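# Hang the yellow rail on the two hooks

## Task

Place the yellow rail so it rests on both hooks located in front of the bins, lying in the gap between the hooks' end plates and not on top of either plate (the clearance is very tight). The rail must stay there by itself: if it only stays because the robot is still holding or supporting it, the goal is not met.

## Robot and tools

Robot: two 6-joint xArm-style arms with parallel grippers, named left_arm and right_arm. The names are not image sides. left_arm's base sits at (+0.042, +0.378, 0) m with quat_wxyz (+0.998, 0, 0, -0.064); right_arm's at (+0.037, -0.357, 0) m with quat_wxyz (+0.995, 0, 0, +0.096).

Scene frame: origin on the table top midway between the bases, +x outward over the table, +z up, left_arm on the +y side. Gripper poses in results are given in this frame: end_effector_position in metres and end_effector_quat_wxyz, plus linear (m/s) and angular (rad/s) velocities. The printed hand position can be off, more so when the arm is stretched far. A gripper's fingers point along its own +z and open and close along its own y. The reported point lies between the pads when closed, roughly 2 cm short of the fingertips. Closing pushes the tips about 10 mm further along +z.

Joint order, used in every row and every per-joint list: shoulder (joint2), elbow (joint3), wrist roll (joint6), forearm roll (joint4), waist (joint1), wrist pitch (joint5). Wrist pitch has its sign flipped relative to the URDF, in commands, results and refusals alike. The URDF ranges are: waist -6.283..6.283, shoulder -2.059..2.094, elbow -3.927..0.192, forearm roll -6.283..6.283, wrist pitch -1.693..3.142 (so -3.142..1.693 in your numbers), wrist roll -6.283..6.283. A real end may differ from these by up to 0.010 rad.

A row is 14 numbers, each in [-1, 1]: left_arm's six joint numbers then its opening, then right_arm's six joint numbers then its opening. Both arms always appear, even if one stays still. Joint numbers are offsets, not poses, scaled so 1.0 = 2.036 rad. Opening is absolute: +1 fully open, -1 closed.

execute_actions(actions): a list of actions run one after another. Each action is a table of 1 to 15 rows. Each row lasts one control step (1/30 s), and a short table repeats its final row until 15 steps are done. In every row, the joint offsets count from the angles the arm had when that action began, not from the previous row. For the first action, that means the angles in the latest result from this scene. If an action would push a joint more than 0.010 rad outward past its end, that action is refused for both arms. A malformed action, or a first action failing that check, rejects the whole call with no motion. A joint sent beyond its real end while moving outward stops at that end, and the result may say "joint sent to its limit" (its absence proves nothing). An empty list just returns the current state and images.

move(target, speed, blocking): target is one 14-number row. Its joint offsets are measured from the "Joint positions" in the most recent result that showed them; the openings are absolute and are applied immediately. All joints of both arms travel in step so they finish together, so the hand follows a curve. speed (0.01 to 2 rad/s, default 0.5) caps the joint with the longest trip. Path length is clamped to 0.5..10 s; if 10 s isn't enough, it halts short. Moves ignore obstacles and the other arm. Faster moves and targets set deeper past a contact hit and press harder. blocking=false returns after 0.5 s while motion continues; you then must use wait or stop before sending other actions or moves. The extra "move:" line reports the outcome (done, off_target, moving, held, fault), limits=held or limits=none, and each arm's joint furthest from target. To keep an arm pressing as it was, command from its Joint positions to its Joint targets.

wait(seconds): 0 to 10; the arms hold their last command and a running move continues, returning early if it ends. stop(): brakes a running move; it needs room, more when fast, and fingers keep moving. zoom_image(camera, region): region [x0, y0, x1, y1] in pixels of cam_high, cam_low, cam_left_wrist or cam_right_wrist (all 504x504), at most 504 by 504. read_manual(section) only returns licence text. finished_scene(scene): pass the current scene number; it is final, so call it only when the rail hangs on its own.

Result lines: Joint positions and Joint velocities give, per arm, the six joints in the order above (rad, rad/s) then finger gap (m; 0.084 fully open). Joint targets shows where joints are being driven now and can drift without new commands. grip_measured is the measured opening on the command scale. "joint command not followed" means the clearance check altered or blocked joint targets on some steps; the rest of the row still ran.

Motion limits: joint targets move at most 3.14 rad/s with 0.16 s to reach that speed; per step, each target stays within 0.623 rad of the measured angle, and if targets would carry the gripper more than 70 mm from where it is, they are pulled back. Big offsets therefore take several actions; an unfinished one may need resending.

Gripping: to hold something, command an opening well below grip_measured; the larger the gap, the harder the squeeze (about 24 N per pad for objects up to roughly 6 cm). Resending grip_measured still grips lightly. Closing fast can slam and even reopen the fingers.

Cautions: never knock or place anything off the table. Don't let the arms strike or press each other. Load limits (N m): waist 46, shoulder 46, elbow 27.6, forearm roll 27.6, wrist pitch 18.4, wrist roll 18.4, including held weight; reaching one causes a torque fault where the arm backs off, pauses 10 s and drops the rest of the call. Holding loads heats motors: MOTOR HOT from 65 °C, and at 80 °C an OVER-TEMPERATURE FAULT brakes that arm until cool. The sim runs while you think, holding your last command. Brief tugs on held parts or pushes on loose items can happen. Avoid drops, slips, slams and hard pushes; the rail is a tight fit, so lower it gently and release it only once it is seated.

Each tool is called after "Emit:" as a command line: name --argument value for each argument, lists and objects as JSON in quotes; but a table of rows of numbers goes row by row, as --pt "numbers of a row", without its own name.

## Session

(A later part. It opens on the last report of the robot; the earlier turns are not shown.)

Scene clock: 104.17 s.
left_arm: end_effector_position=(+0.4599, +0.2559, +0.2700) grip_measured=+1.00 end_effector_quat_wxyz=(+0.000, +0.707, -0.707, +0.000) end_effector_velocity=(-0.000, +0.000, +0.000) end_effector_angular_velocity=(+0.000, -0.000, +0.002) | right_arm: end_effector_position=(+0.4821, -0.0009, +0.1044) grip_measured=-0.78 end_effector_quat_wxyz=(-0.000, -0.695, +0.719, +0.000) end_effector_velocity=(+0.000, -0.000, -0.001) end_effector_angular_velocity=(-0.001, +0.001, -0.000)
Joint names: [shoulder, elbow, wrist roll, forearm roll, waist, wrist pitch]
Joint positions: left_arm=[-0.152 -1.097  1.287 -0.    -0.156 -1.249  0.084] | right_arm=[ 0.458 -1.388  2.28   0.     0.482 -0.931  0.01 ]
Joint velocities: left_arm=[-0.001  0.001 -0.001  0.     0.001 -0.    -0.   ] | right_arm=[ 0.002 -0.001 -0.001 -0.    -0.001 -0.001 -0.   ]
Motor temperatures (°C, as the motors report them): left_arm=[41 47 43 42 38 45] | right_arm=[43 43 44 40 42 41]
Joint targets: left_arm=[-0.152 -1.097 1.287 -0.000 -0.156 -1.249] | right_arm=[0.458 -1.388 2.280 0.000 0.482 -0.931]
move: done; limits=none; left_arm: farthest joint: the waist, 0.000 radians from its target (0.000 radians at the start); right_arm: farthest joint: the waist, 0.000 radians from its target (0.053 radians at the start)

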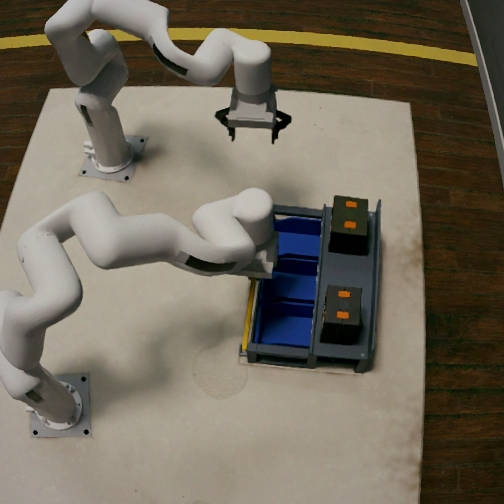

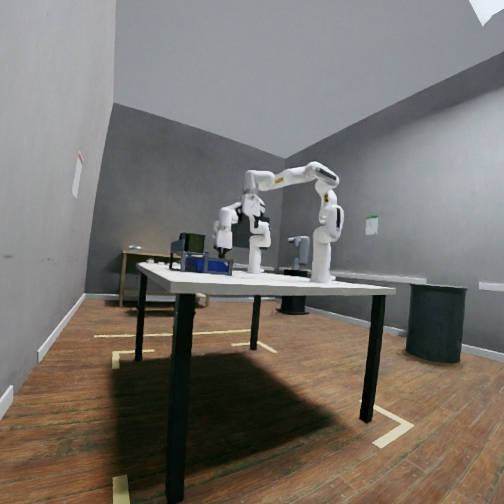

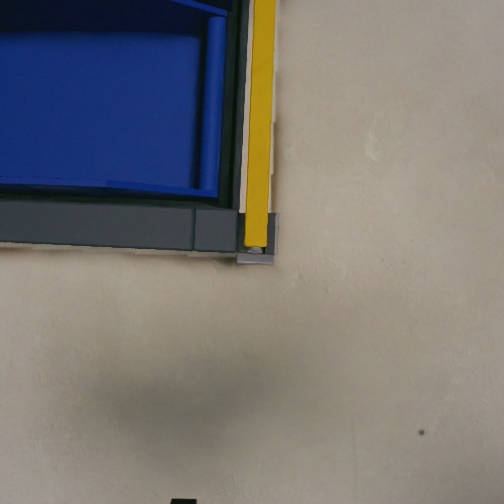

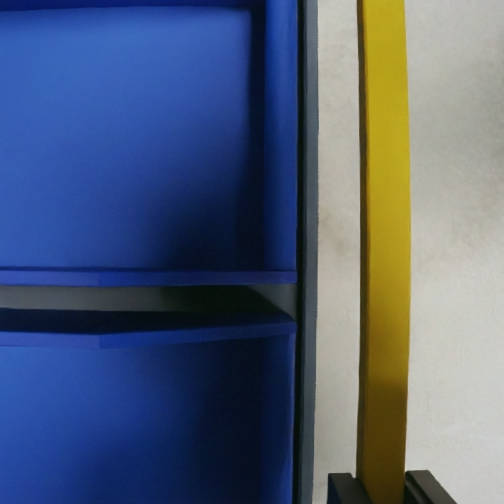

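Emit:
move --target '[0,0,0,0,0,0,1, 0.0127,-0.0006,0,0,0,0.0121,-1]' --speed 0.04

Emit:
zoom_image --camera "cam_left_wrist" --region '[200,180,320,280]'

Emit:
zoom_image --camera "cam_high" --region '[220,310,290,370]'

Scene clock: 116.30 s.
left_arm: end_effector_position=(+0.4599, +0.2559, +0.2700) grip_measured=+1.00 end_effector_quat_wxyz=(+0.000, +0.707, -0.707, +0.000) end_effector_velocity=(+0.000, +0.000, +0.000) end_effector_angular_velocity=(-0.000, -0.001, +0.000) | right_arm: end_effector_position=(+0.4838, +0.0005, +0.0920) grip_measured=-0.78 end_effector_quat_wxyz=(-0.001, -0.695, +0.719, +0.000) end_effector_velocity=(+0.000, +0.000, -0.000) end_effector_angular_velocity=(+0.001, -0.001, -0.000)
Joint names: [shoulder, elbow, wrist roll, forearm roll, waist, wrist pitch]
Joint positions: left_arm=[-0.152 -1.097  1.287 -0.    -0.156 -1.249  0.084] | right_arm=[ 0.484 -1.389  2.281  0.     0.482 -0.907  0.01 ]
Joint velocities: left_arm=[-0.001 -0.     0.001  0.     0.001 -0.    -0.   ] | right_arm=[ 0.001 -0.    -0.     0.    -0.     0.002  0.   ]
Motor temperatures (°C, as the motors report them): left_arm=[41 47 43 42 38 45] | right_arm=[43 44 44 40 42 41]
Joint targets: left_arm=[-0.152 -1.097 1.287 -0.000 -0.156 -1.249] | right_arm=[0.484 -1.389 2.280 0.000 0.482 -0.907]
move: done; limits=none; left_arm: farthest joint: the waist, 0.000 radians from its target (0.000 radians at the start); right_arm: farthest joint: the wrist roll, 0.001 radians from its target (0.000 radians at the start)

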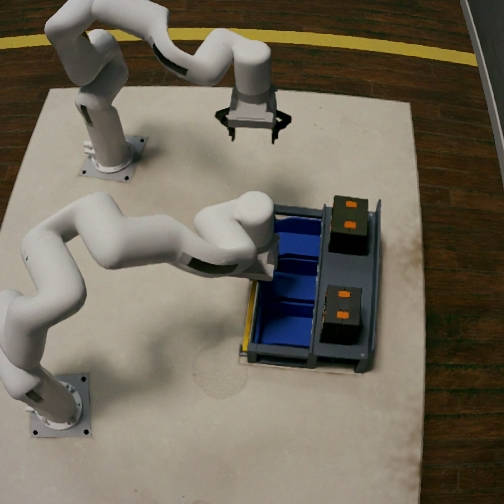

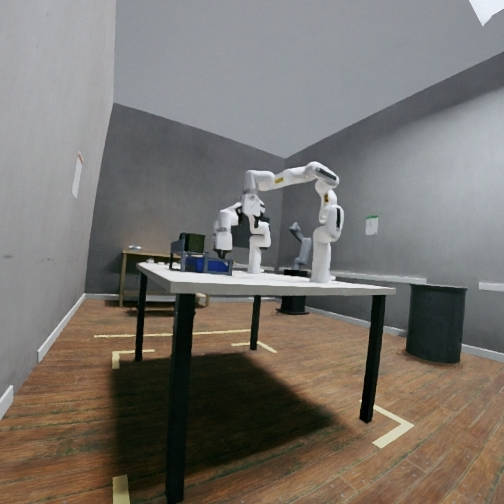

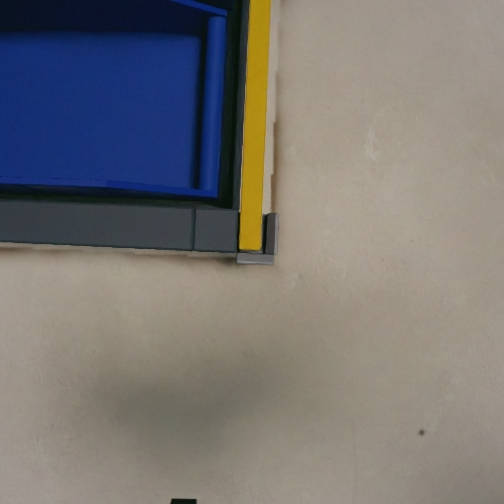

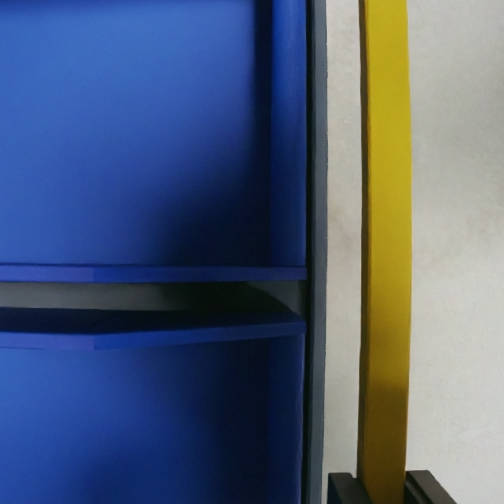

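Region (200, 180, 320, 280) of cam_left_wrist's 504x504 image, scaled by 4.200, with more detail than that image has.

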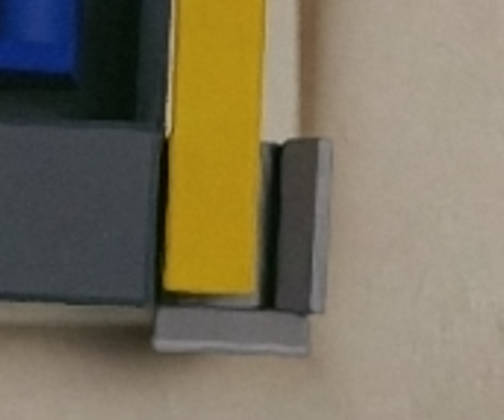

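Region (220, 310, 290, 370) of cam_high's 504x504 image, scaled by 7.200, with more detail than that image has; it fills the top 432 rows of this view, and the rest is white.

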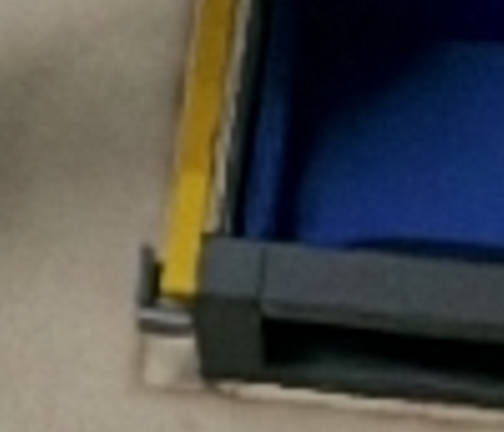

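Emit:
move --target '[0,0,0,0,0,0,1, 0.0071,0.0039,0.0005,0,0.0008,0.011,-1]' --speed 0.02

Emit:
zoom_image --camera "cam_left_wrist" --region '[200,180,320,280]'

Emit:
zoom_image --camera "cam_high" --region '[220,310,290,370]'

Scene clock: 120.70 s.
left_arm: end_effector_position=(+0.4599, +0.2559, +0.2700) grip_measured=+1.00 end_effector_quat_wxyz=(+0.000, +0.707, -0.707, +0.000) end_effector_velocity=(-0.000, +0.000, -0.001) end_effector_angular_velocity=(+0.001, +0.002, -0.000) | right_arm: end_effector_position=(+0.4831, +0.0011, +0.0824) grip_measured=-0.78 end_effector_quat_wxyz=(-0.001, -0.695, +0.719, +0.000) end_effector_velocity=(+0.000, +0.000, +0.000) end_effector_angular_velocity=(+0.001, -0.001, -0.000)
Joint names: [shoulder, elbow, wrist roll, forearm roll, waist, wrist pitch]
Joint positions: left_arm=[-0.152 -1.097  1.287 -0.    -0.156 -1.249  0.084] | right_arm=[ 0.498 -1.381  2.281  0.     0.484 -0.885  0.01 ]
Joint velocities: left_arm=[ 0.002 -0.     0.    -0.     0.    -0.001  0.   ] | right_arm=[-0.     0.     0.001 -0.     0.     0.001  0.   ]
Motor temperatures (°C, as the motors report them): left_arm=[41 47 43 42 38 45] | right_arm=[43 44 44 40 42 41]
Joint targets: left_arm=[-0.152 -1.097 1.287 -0.000 -0.156 -1.249] | right_arm=[0.498 -1.381 2.282 0.000 0.484 -0.884]
move: done; limits=none; left_arm: farthest joint: the waist, 0.000 radians from its target (0.000 radians at the start); right_arm: farthest joint: the wrist roll, 0.001 radians from its target (0.002 radians at the start)

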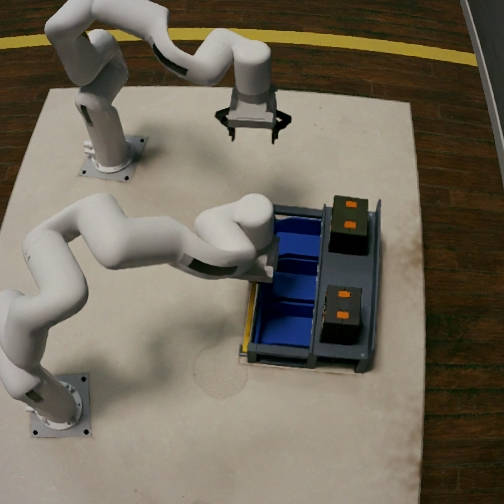

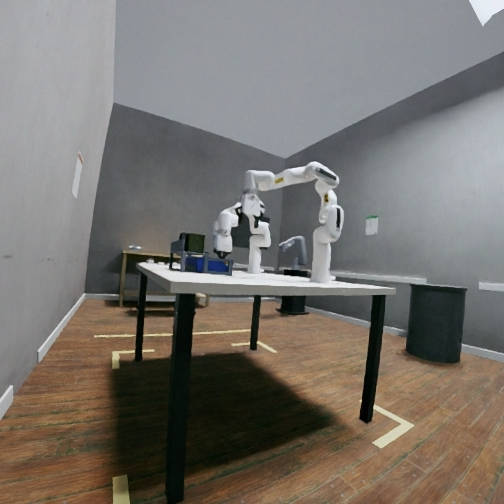

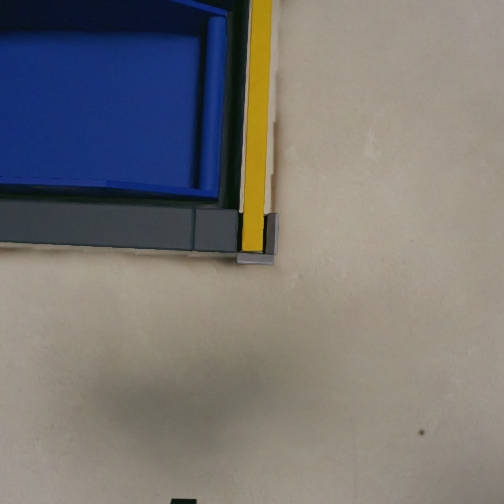

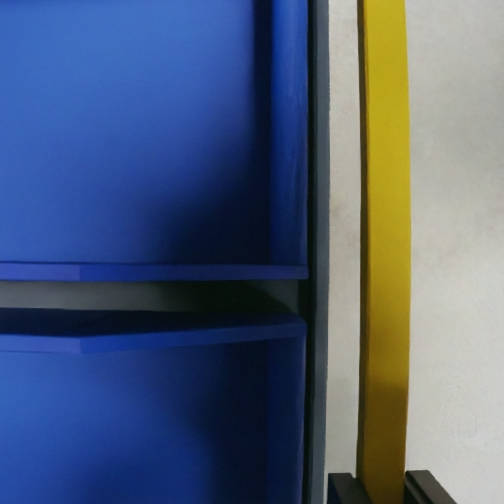

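Region (200, 180, 320, 280) of cam_left_wrist's 504x504 image, scaled by 4.200, with more detail than that image has.

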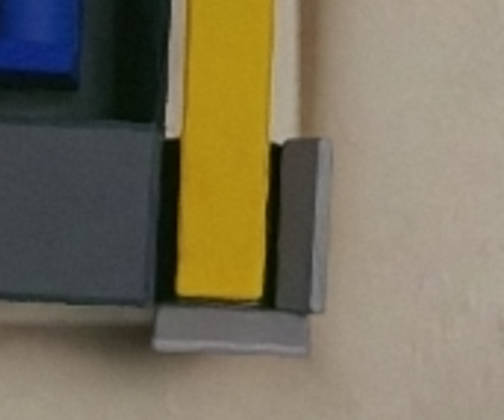

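Region (220, 310, 290, 370) of cam_high's 504x504 image, scaled by 7.200, with more detail than that image has; it fills the top 432 rows of this view, and the rest is white.

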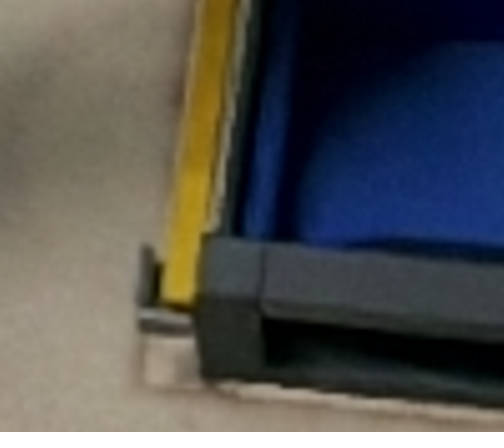

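Emit:
move --target '[0,0,0,0,0,0,1, 0.0036,0.0018,0.0015,0,0,0.0054,-1]' --speed 0.015

Emit:
zoom_image --camera "cam_left_wrist" --region '[200,180,320,280]'

Emit:
zoom_image --camera "cam_high" --region '[220,310,290,370]'

Scene clock: 125.70 s.
left_arm: end_effector_position=(+0.4599, +0.2559, +0.2700) grip_measured=+1.00 end_effector_quat_wxyz=(+0.000, +0.707, -0.707, +0.000) end_effector_velocity=(-0.000, -0.000, +0.000) end_effector_angular_velocity=(+0.000, +0.000, -0.001) | right_arm: end_effector_position=(+0.4835, +0.0014, +0.0786) grip_measured=-0.78 end_effector_quat_wxyz=(+0.000, -0.694, +0.720, +0.000) end_effector_velocity=(+0.000, +0.000, -0.001) end_effector_angular_velocity=(-0.000, -0.000, -0.001)
Joint names: [shoulder, elbow, wrist roll, forearm roll, waist, wrist pitch]
Joint positions: left_arm=[-0.152 -1.097  1.287 -0.    -0.156 -1.249  0.084] | right_arm=[ 0.504 -1.379  2.285  0.     0.484 -0.874  0.01 ]
Joint velocities: left_arm=[ 0.    -0.001  0.001  0.    -0.    -0.001  0.   ] | right_arm=[ 0.001  0.     0.001 -0.    -0.     0.002  0.   ]
Motor temperatures (°C, as the motors report them): left_arm=[41 47 43 42 38 45] | right_arm=[44 44 44 40 42 41]
Joint targets: left_arm=[-0.152 -1.097 1.287 -0.000 -0.156 -1.249] | right_arm=[0.505 -1.378 2.285 0.000 0.484 -0.874]
move: done; limits=none; left_arm: farthest joint: the waist, 0.000 radians from its target (0.000 radians at the start); right_arm: farthest joint: the shoulder, 0.001 radians from its target (0.007 radians at the start)

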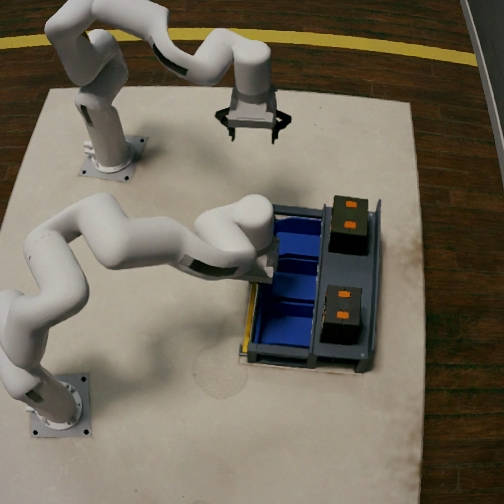

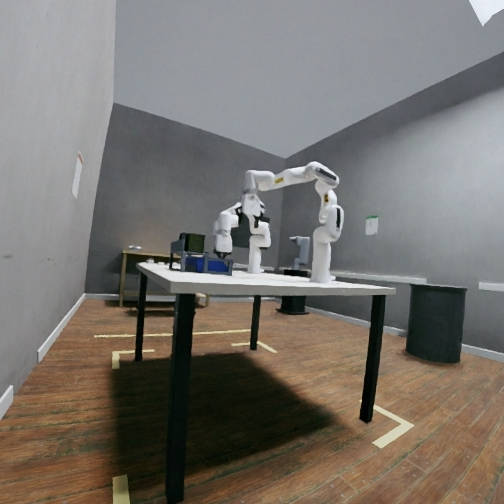

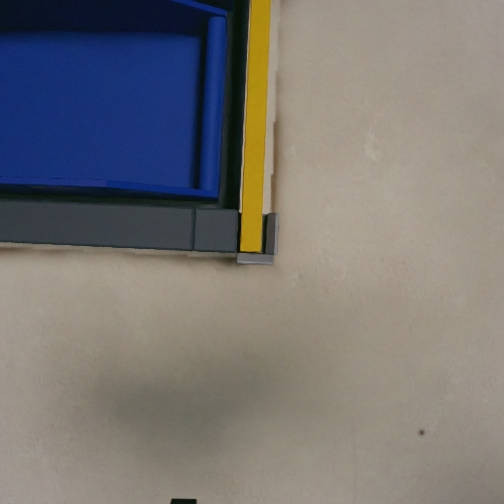

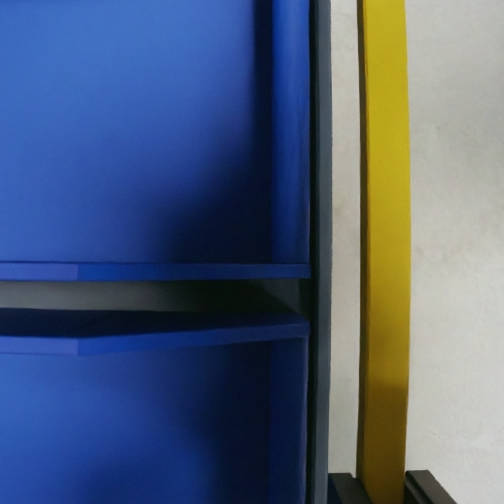

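Region (200, 180, 320, 280) of cam_left_wrist's 504x504 image, scaled by 4.200, with more detail than that image has.

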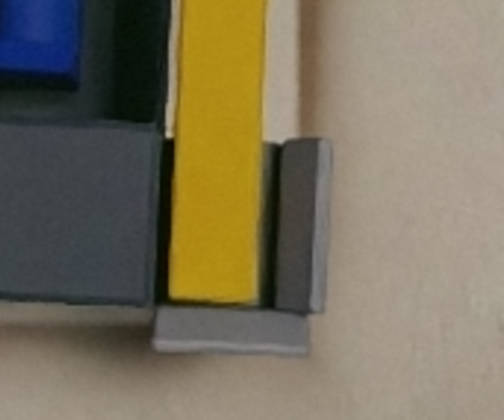

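Region (220, 310, 290, 370) of cam_high's 504x504 image, scaled by 7.200, with more detail than that image has; it fills the top 432 rows of this view, and the rest is white.

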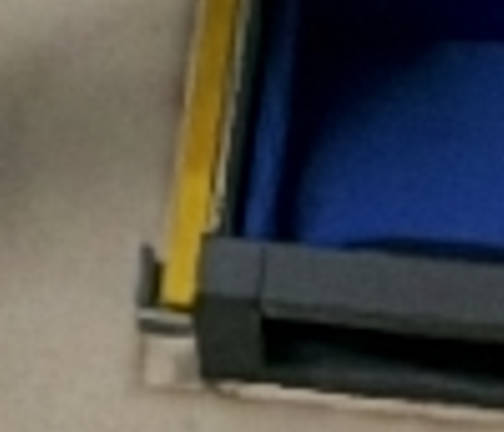

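Contact seems made. Release, lift, and look at the −y end.

Emit:
move --target '[0,0,0,0,0,0,1, 0,0,0,0,0,0,-0.3]'

Emit:
move --target '[0,0,0,0,0,0,1, -0.04,-0.02,0,0,0,-0.06,-0.3]' --speed 0.2

Emit:
move --target '[0,0,0,0,0,0,1, -0.12,0.08,-0.06,0,-0.06,-0.04,-0.3]' --speed 0.5

Scene clock: 129.77 s.
left_arm: end_effector_position=(+0.4599, +0.2559, +0.2700) grip_measured=+1.00 end_effector_quat_wxyz=(+0.000, +0.707, -0.707, +0.000) end_effector_velocity=(+0.000, -0.000, +0.000) end_effector_angular_velocity=(-0.000, -0.000, -0.001) | right_arm: end_effector_position=(+0.4834, +0.0013, +0.0784) grip_measured=-0.32 end_effector_quat_wxyz=(+0.000, -0.694, +0.720, +0.000) end_effector_velocity=(+0.000, +0.000, +0.001) end_effector_angular_velocity=(+0.001, -0.002, +0.000)
Joint names: [shoulder, elbow, wrist roll, forearm roll, waist, wrist pitch]
Joint positions: left_arm=[-0.152 -1.097  1.287 -0.    -0.156 -1.249  0.084] | right_arm=[ 0.504 -1.378  2.285  0.     0.484 -0.874  0.03 ]
Joint velocities: left_arm=[-0.    -0.     0.001  0.    -0.     0.    -0.   ] | right_arm=[-0.002 -0.001 -0.    -0.    -0.    -0.     0.   ]
Motor temperatures (°C, as the motors report them): left_arm=[41 47 43 42 38 45] | right_arm=[43 44 44 40 42 41]
Joint targets: left_arm=[-0.152 -1.097 1.287 -0.000 -0.156 -1.249] | right_arm=[0.504 -1.379 2.285 0.000 0.484 -0.874]
move: done; limits=none; left_arm: farthest joint: the waist, 0.000 radians from its target (0.000 radians at the start); right_arm: farthest joint: the elbow, 0.001 radians from its target (0.001 radians at the start)

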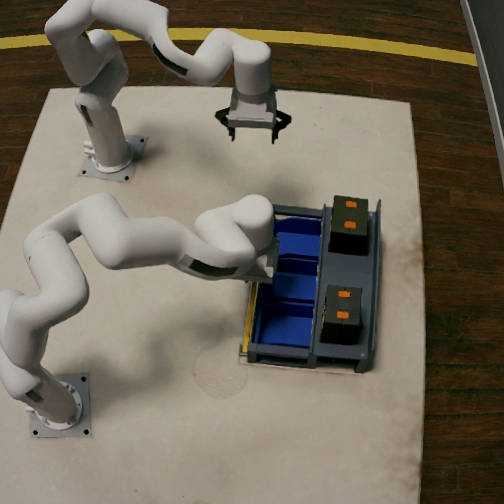

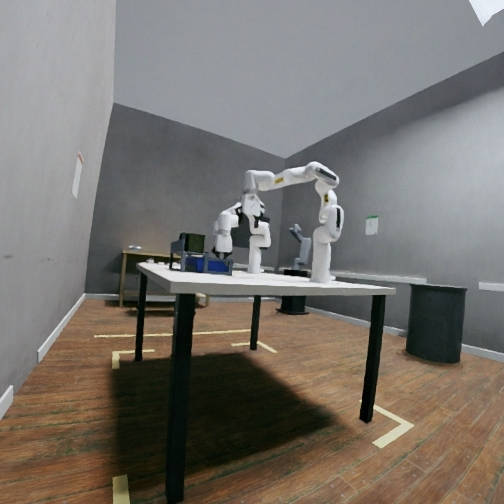

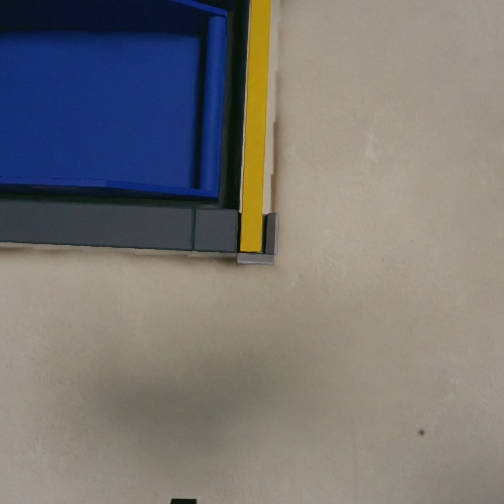

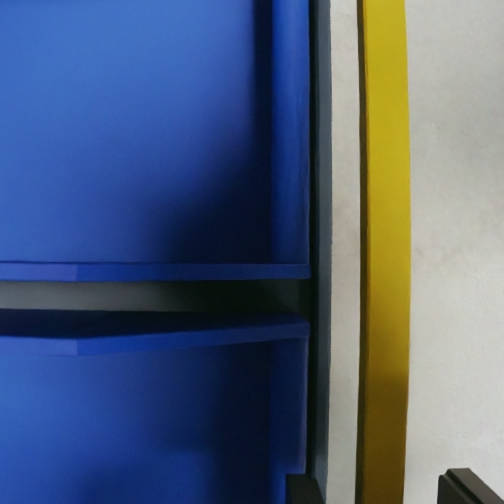

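Scene clock: 130.83 s.
left_arm: end_effector_position=(+0.4599, +0.2559, +0.2700) grip_measured=+1.00 end_effector_quat_wxyz=(+0.000, +0.707, -0.707, +0.000) end_effector_velocity=(-0.000, +0.000, +0.000) end_effector_angular_velocity=(+0.000, +0.001, +0.000) | right_arm: end_effector_position=(+0.4820, +0.0002, +0.1315) grip_measured=-0.32 end_effector_quat_wxyz=(-0.000, -0.694, +0.720, +0.000) end_effector_velocity=(+0.001, +0.001, +0.003) end_effector_angular_velocity=(+0.004, -0.004, -0.000)
Joint names: [shoulder, elbow, wrist roll, forearm roll, waist, wrist pitch]
Joint positions: left_arm=[-0.152 -1.097  1.287 -0.    -0.156 -1.249  0.084] | right_arm=[ 0.423 -1.419  2.285  0.     0.484 -0.996  0.03 ]
Joint velocities: left_arm=[ 0.    -0.001 -0.     0.     0.    -0.001  0.   ] | right_arm=[-0.004 -0.004 -0.     0.001 -0.    -0.001 -0.   ]
Motor temperatures (°C, as the motors report them): left_arm=[41 47 43 42 38 45] | right_arm=[43 44 44 40 42 41]
Joint targets: left_arm=[-0.152 -1.097 1.287 -0.000 -0.156 -1.249] | right_arm=[0.423 -1.419 2.285 0.000 0.484 -0.996]
move: done; limits=none; left_arm: farthest joint: the waist, 0.000 radians from its target (0.000 radians at the start); right_arm: farthest joint: the shoulder, 0.001 radians from its target (0.082 radians at the start)

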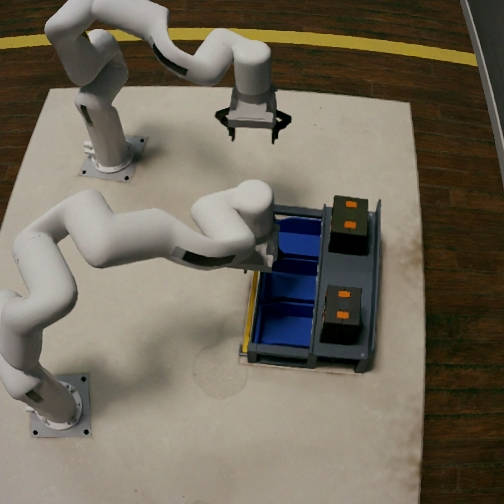

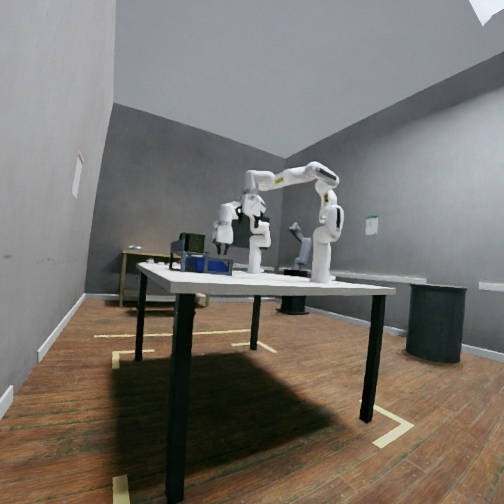

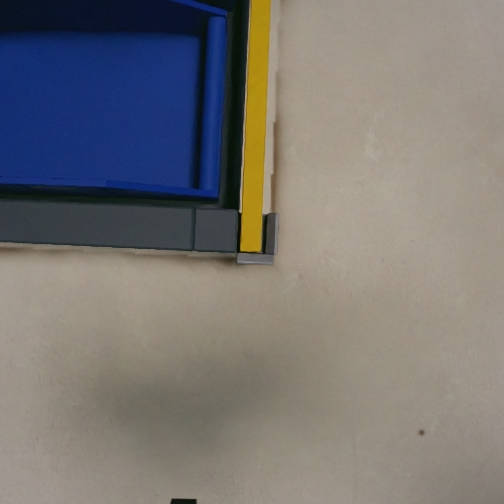

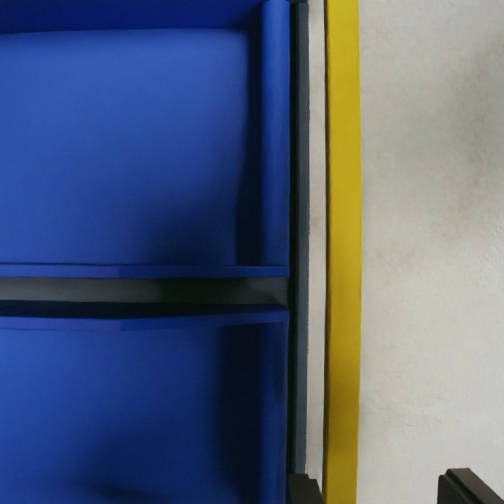

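Scene clock: 131.87 s.
left_arm: end_effector_position=(+0.4599, +0.2559, +0.2700) grip_measured=+1.00 end_effector_quat_wxyz=(+0.000, +0.707, -0.707, +0.000) end_effector_velocity=(-0.000, +0.000, -0.000) end_effector_angular_velocity=(+0.000, +0.001, -0.001) | right_arm: end_effector_position=(+0.4766, -0.0847, +0.1913) grip_measured=-0.32 end_effector_quat_wxyz=(-0.001, -0.694, +0.720, +0.000) end_effector_velocity=(+0.002, -0.001, +0.003) end_effector_angular_velocity=(+0.004, -0.006, -0.001)
Joint names: [shoulder, elbow, wrist roll, forearm roll, waist, wrist pitch]
Joint positions: left_arm=[-0.152 -1.097  1.287 -0.    -0.156 -1.249  0.084] | right_arm=[ 0.18  -1.256  2.162  0.     0.362 -1.077  0.03 ]
Joint velocities: left_arm=[-0.001  0.001  0.001 -0.     0.    -0.001  0.   ] | right_arm=[-0.005 -0.002 -0.001 -0.    -0.002  0.    -0.   ]
Motor temperatures (°C, as the motors report them): left_arm=[41 47 43 42 38 45] | right_arm=[43 44 44 40 42 41]
Joint targets: left_arm=[-0.152 -1.097 1.287 -0.000 -0.156 -1.249] | right_arm=[0.179 -1.256 2.162 0.000 0.362 -1.077]
move: done; limits=none; left_arm: farthest joint: the waist, 0.000 radians from its target (0.000 radians at the start); right_arm: farthest joint: the shoulder, 0.001 radians from its target (0.245 radians at the start)

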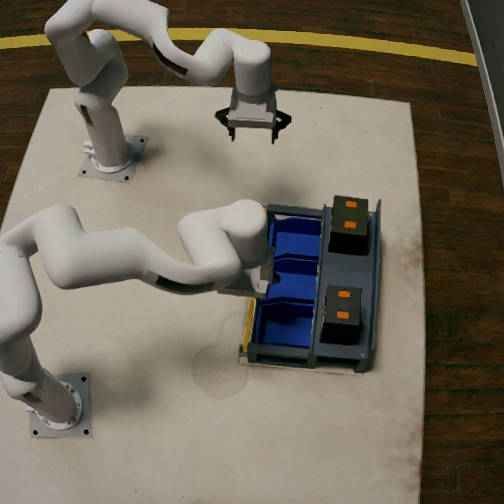

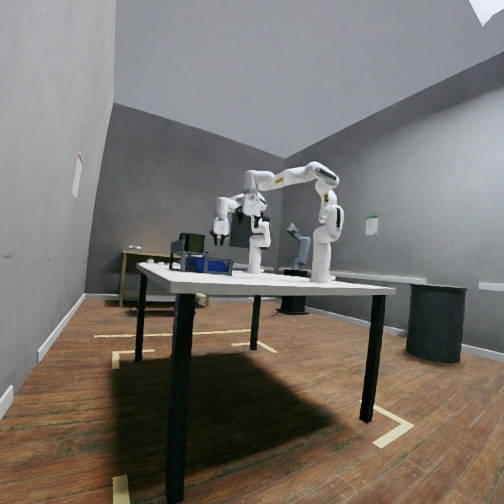

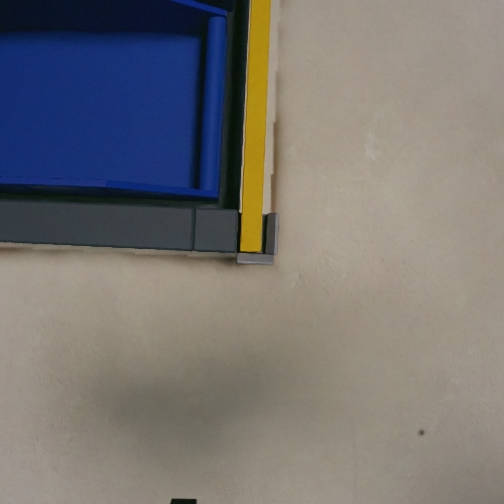

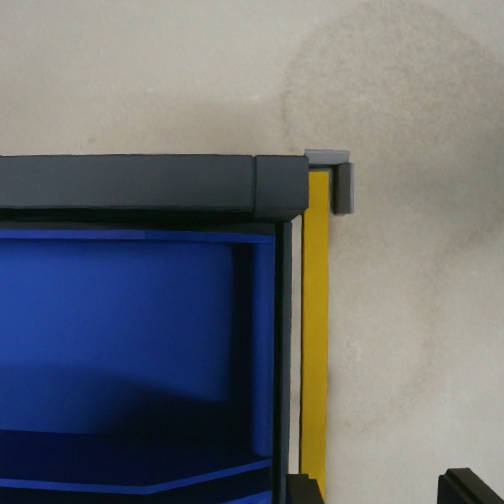

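Seated.

Emit:
finished_scene --scene 1

The scene is finished: the task was done.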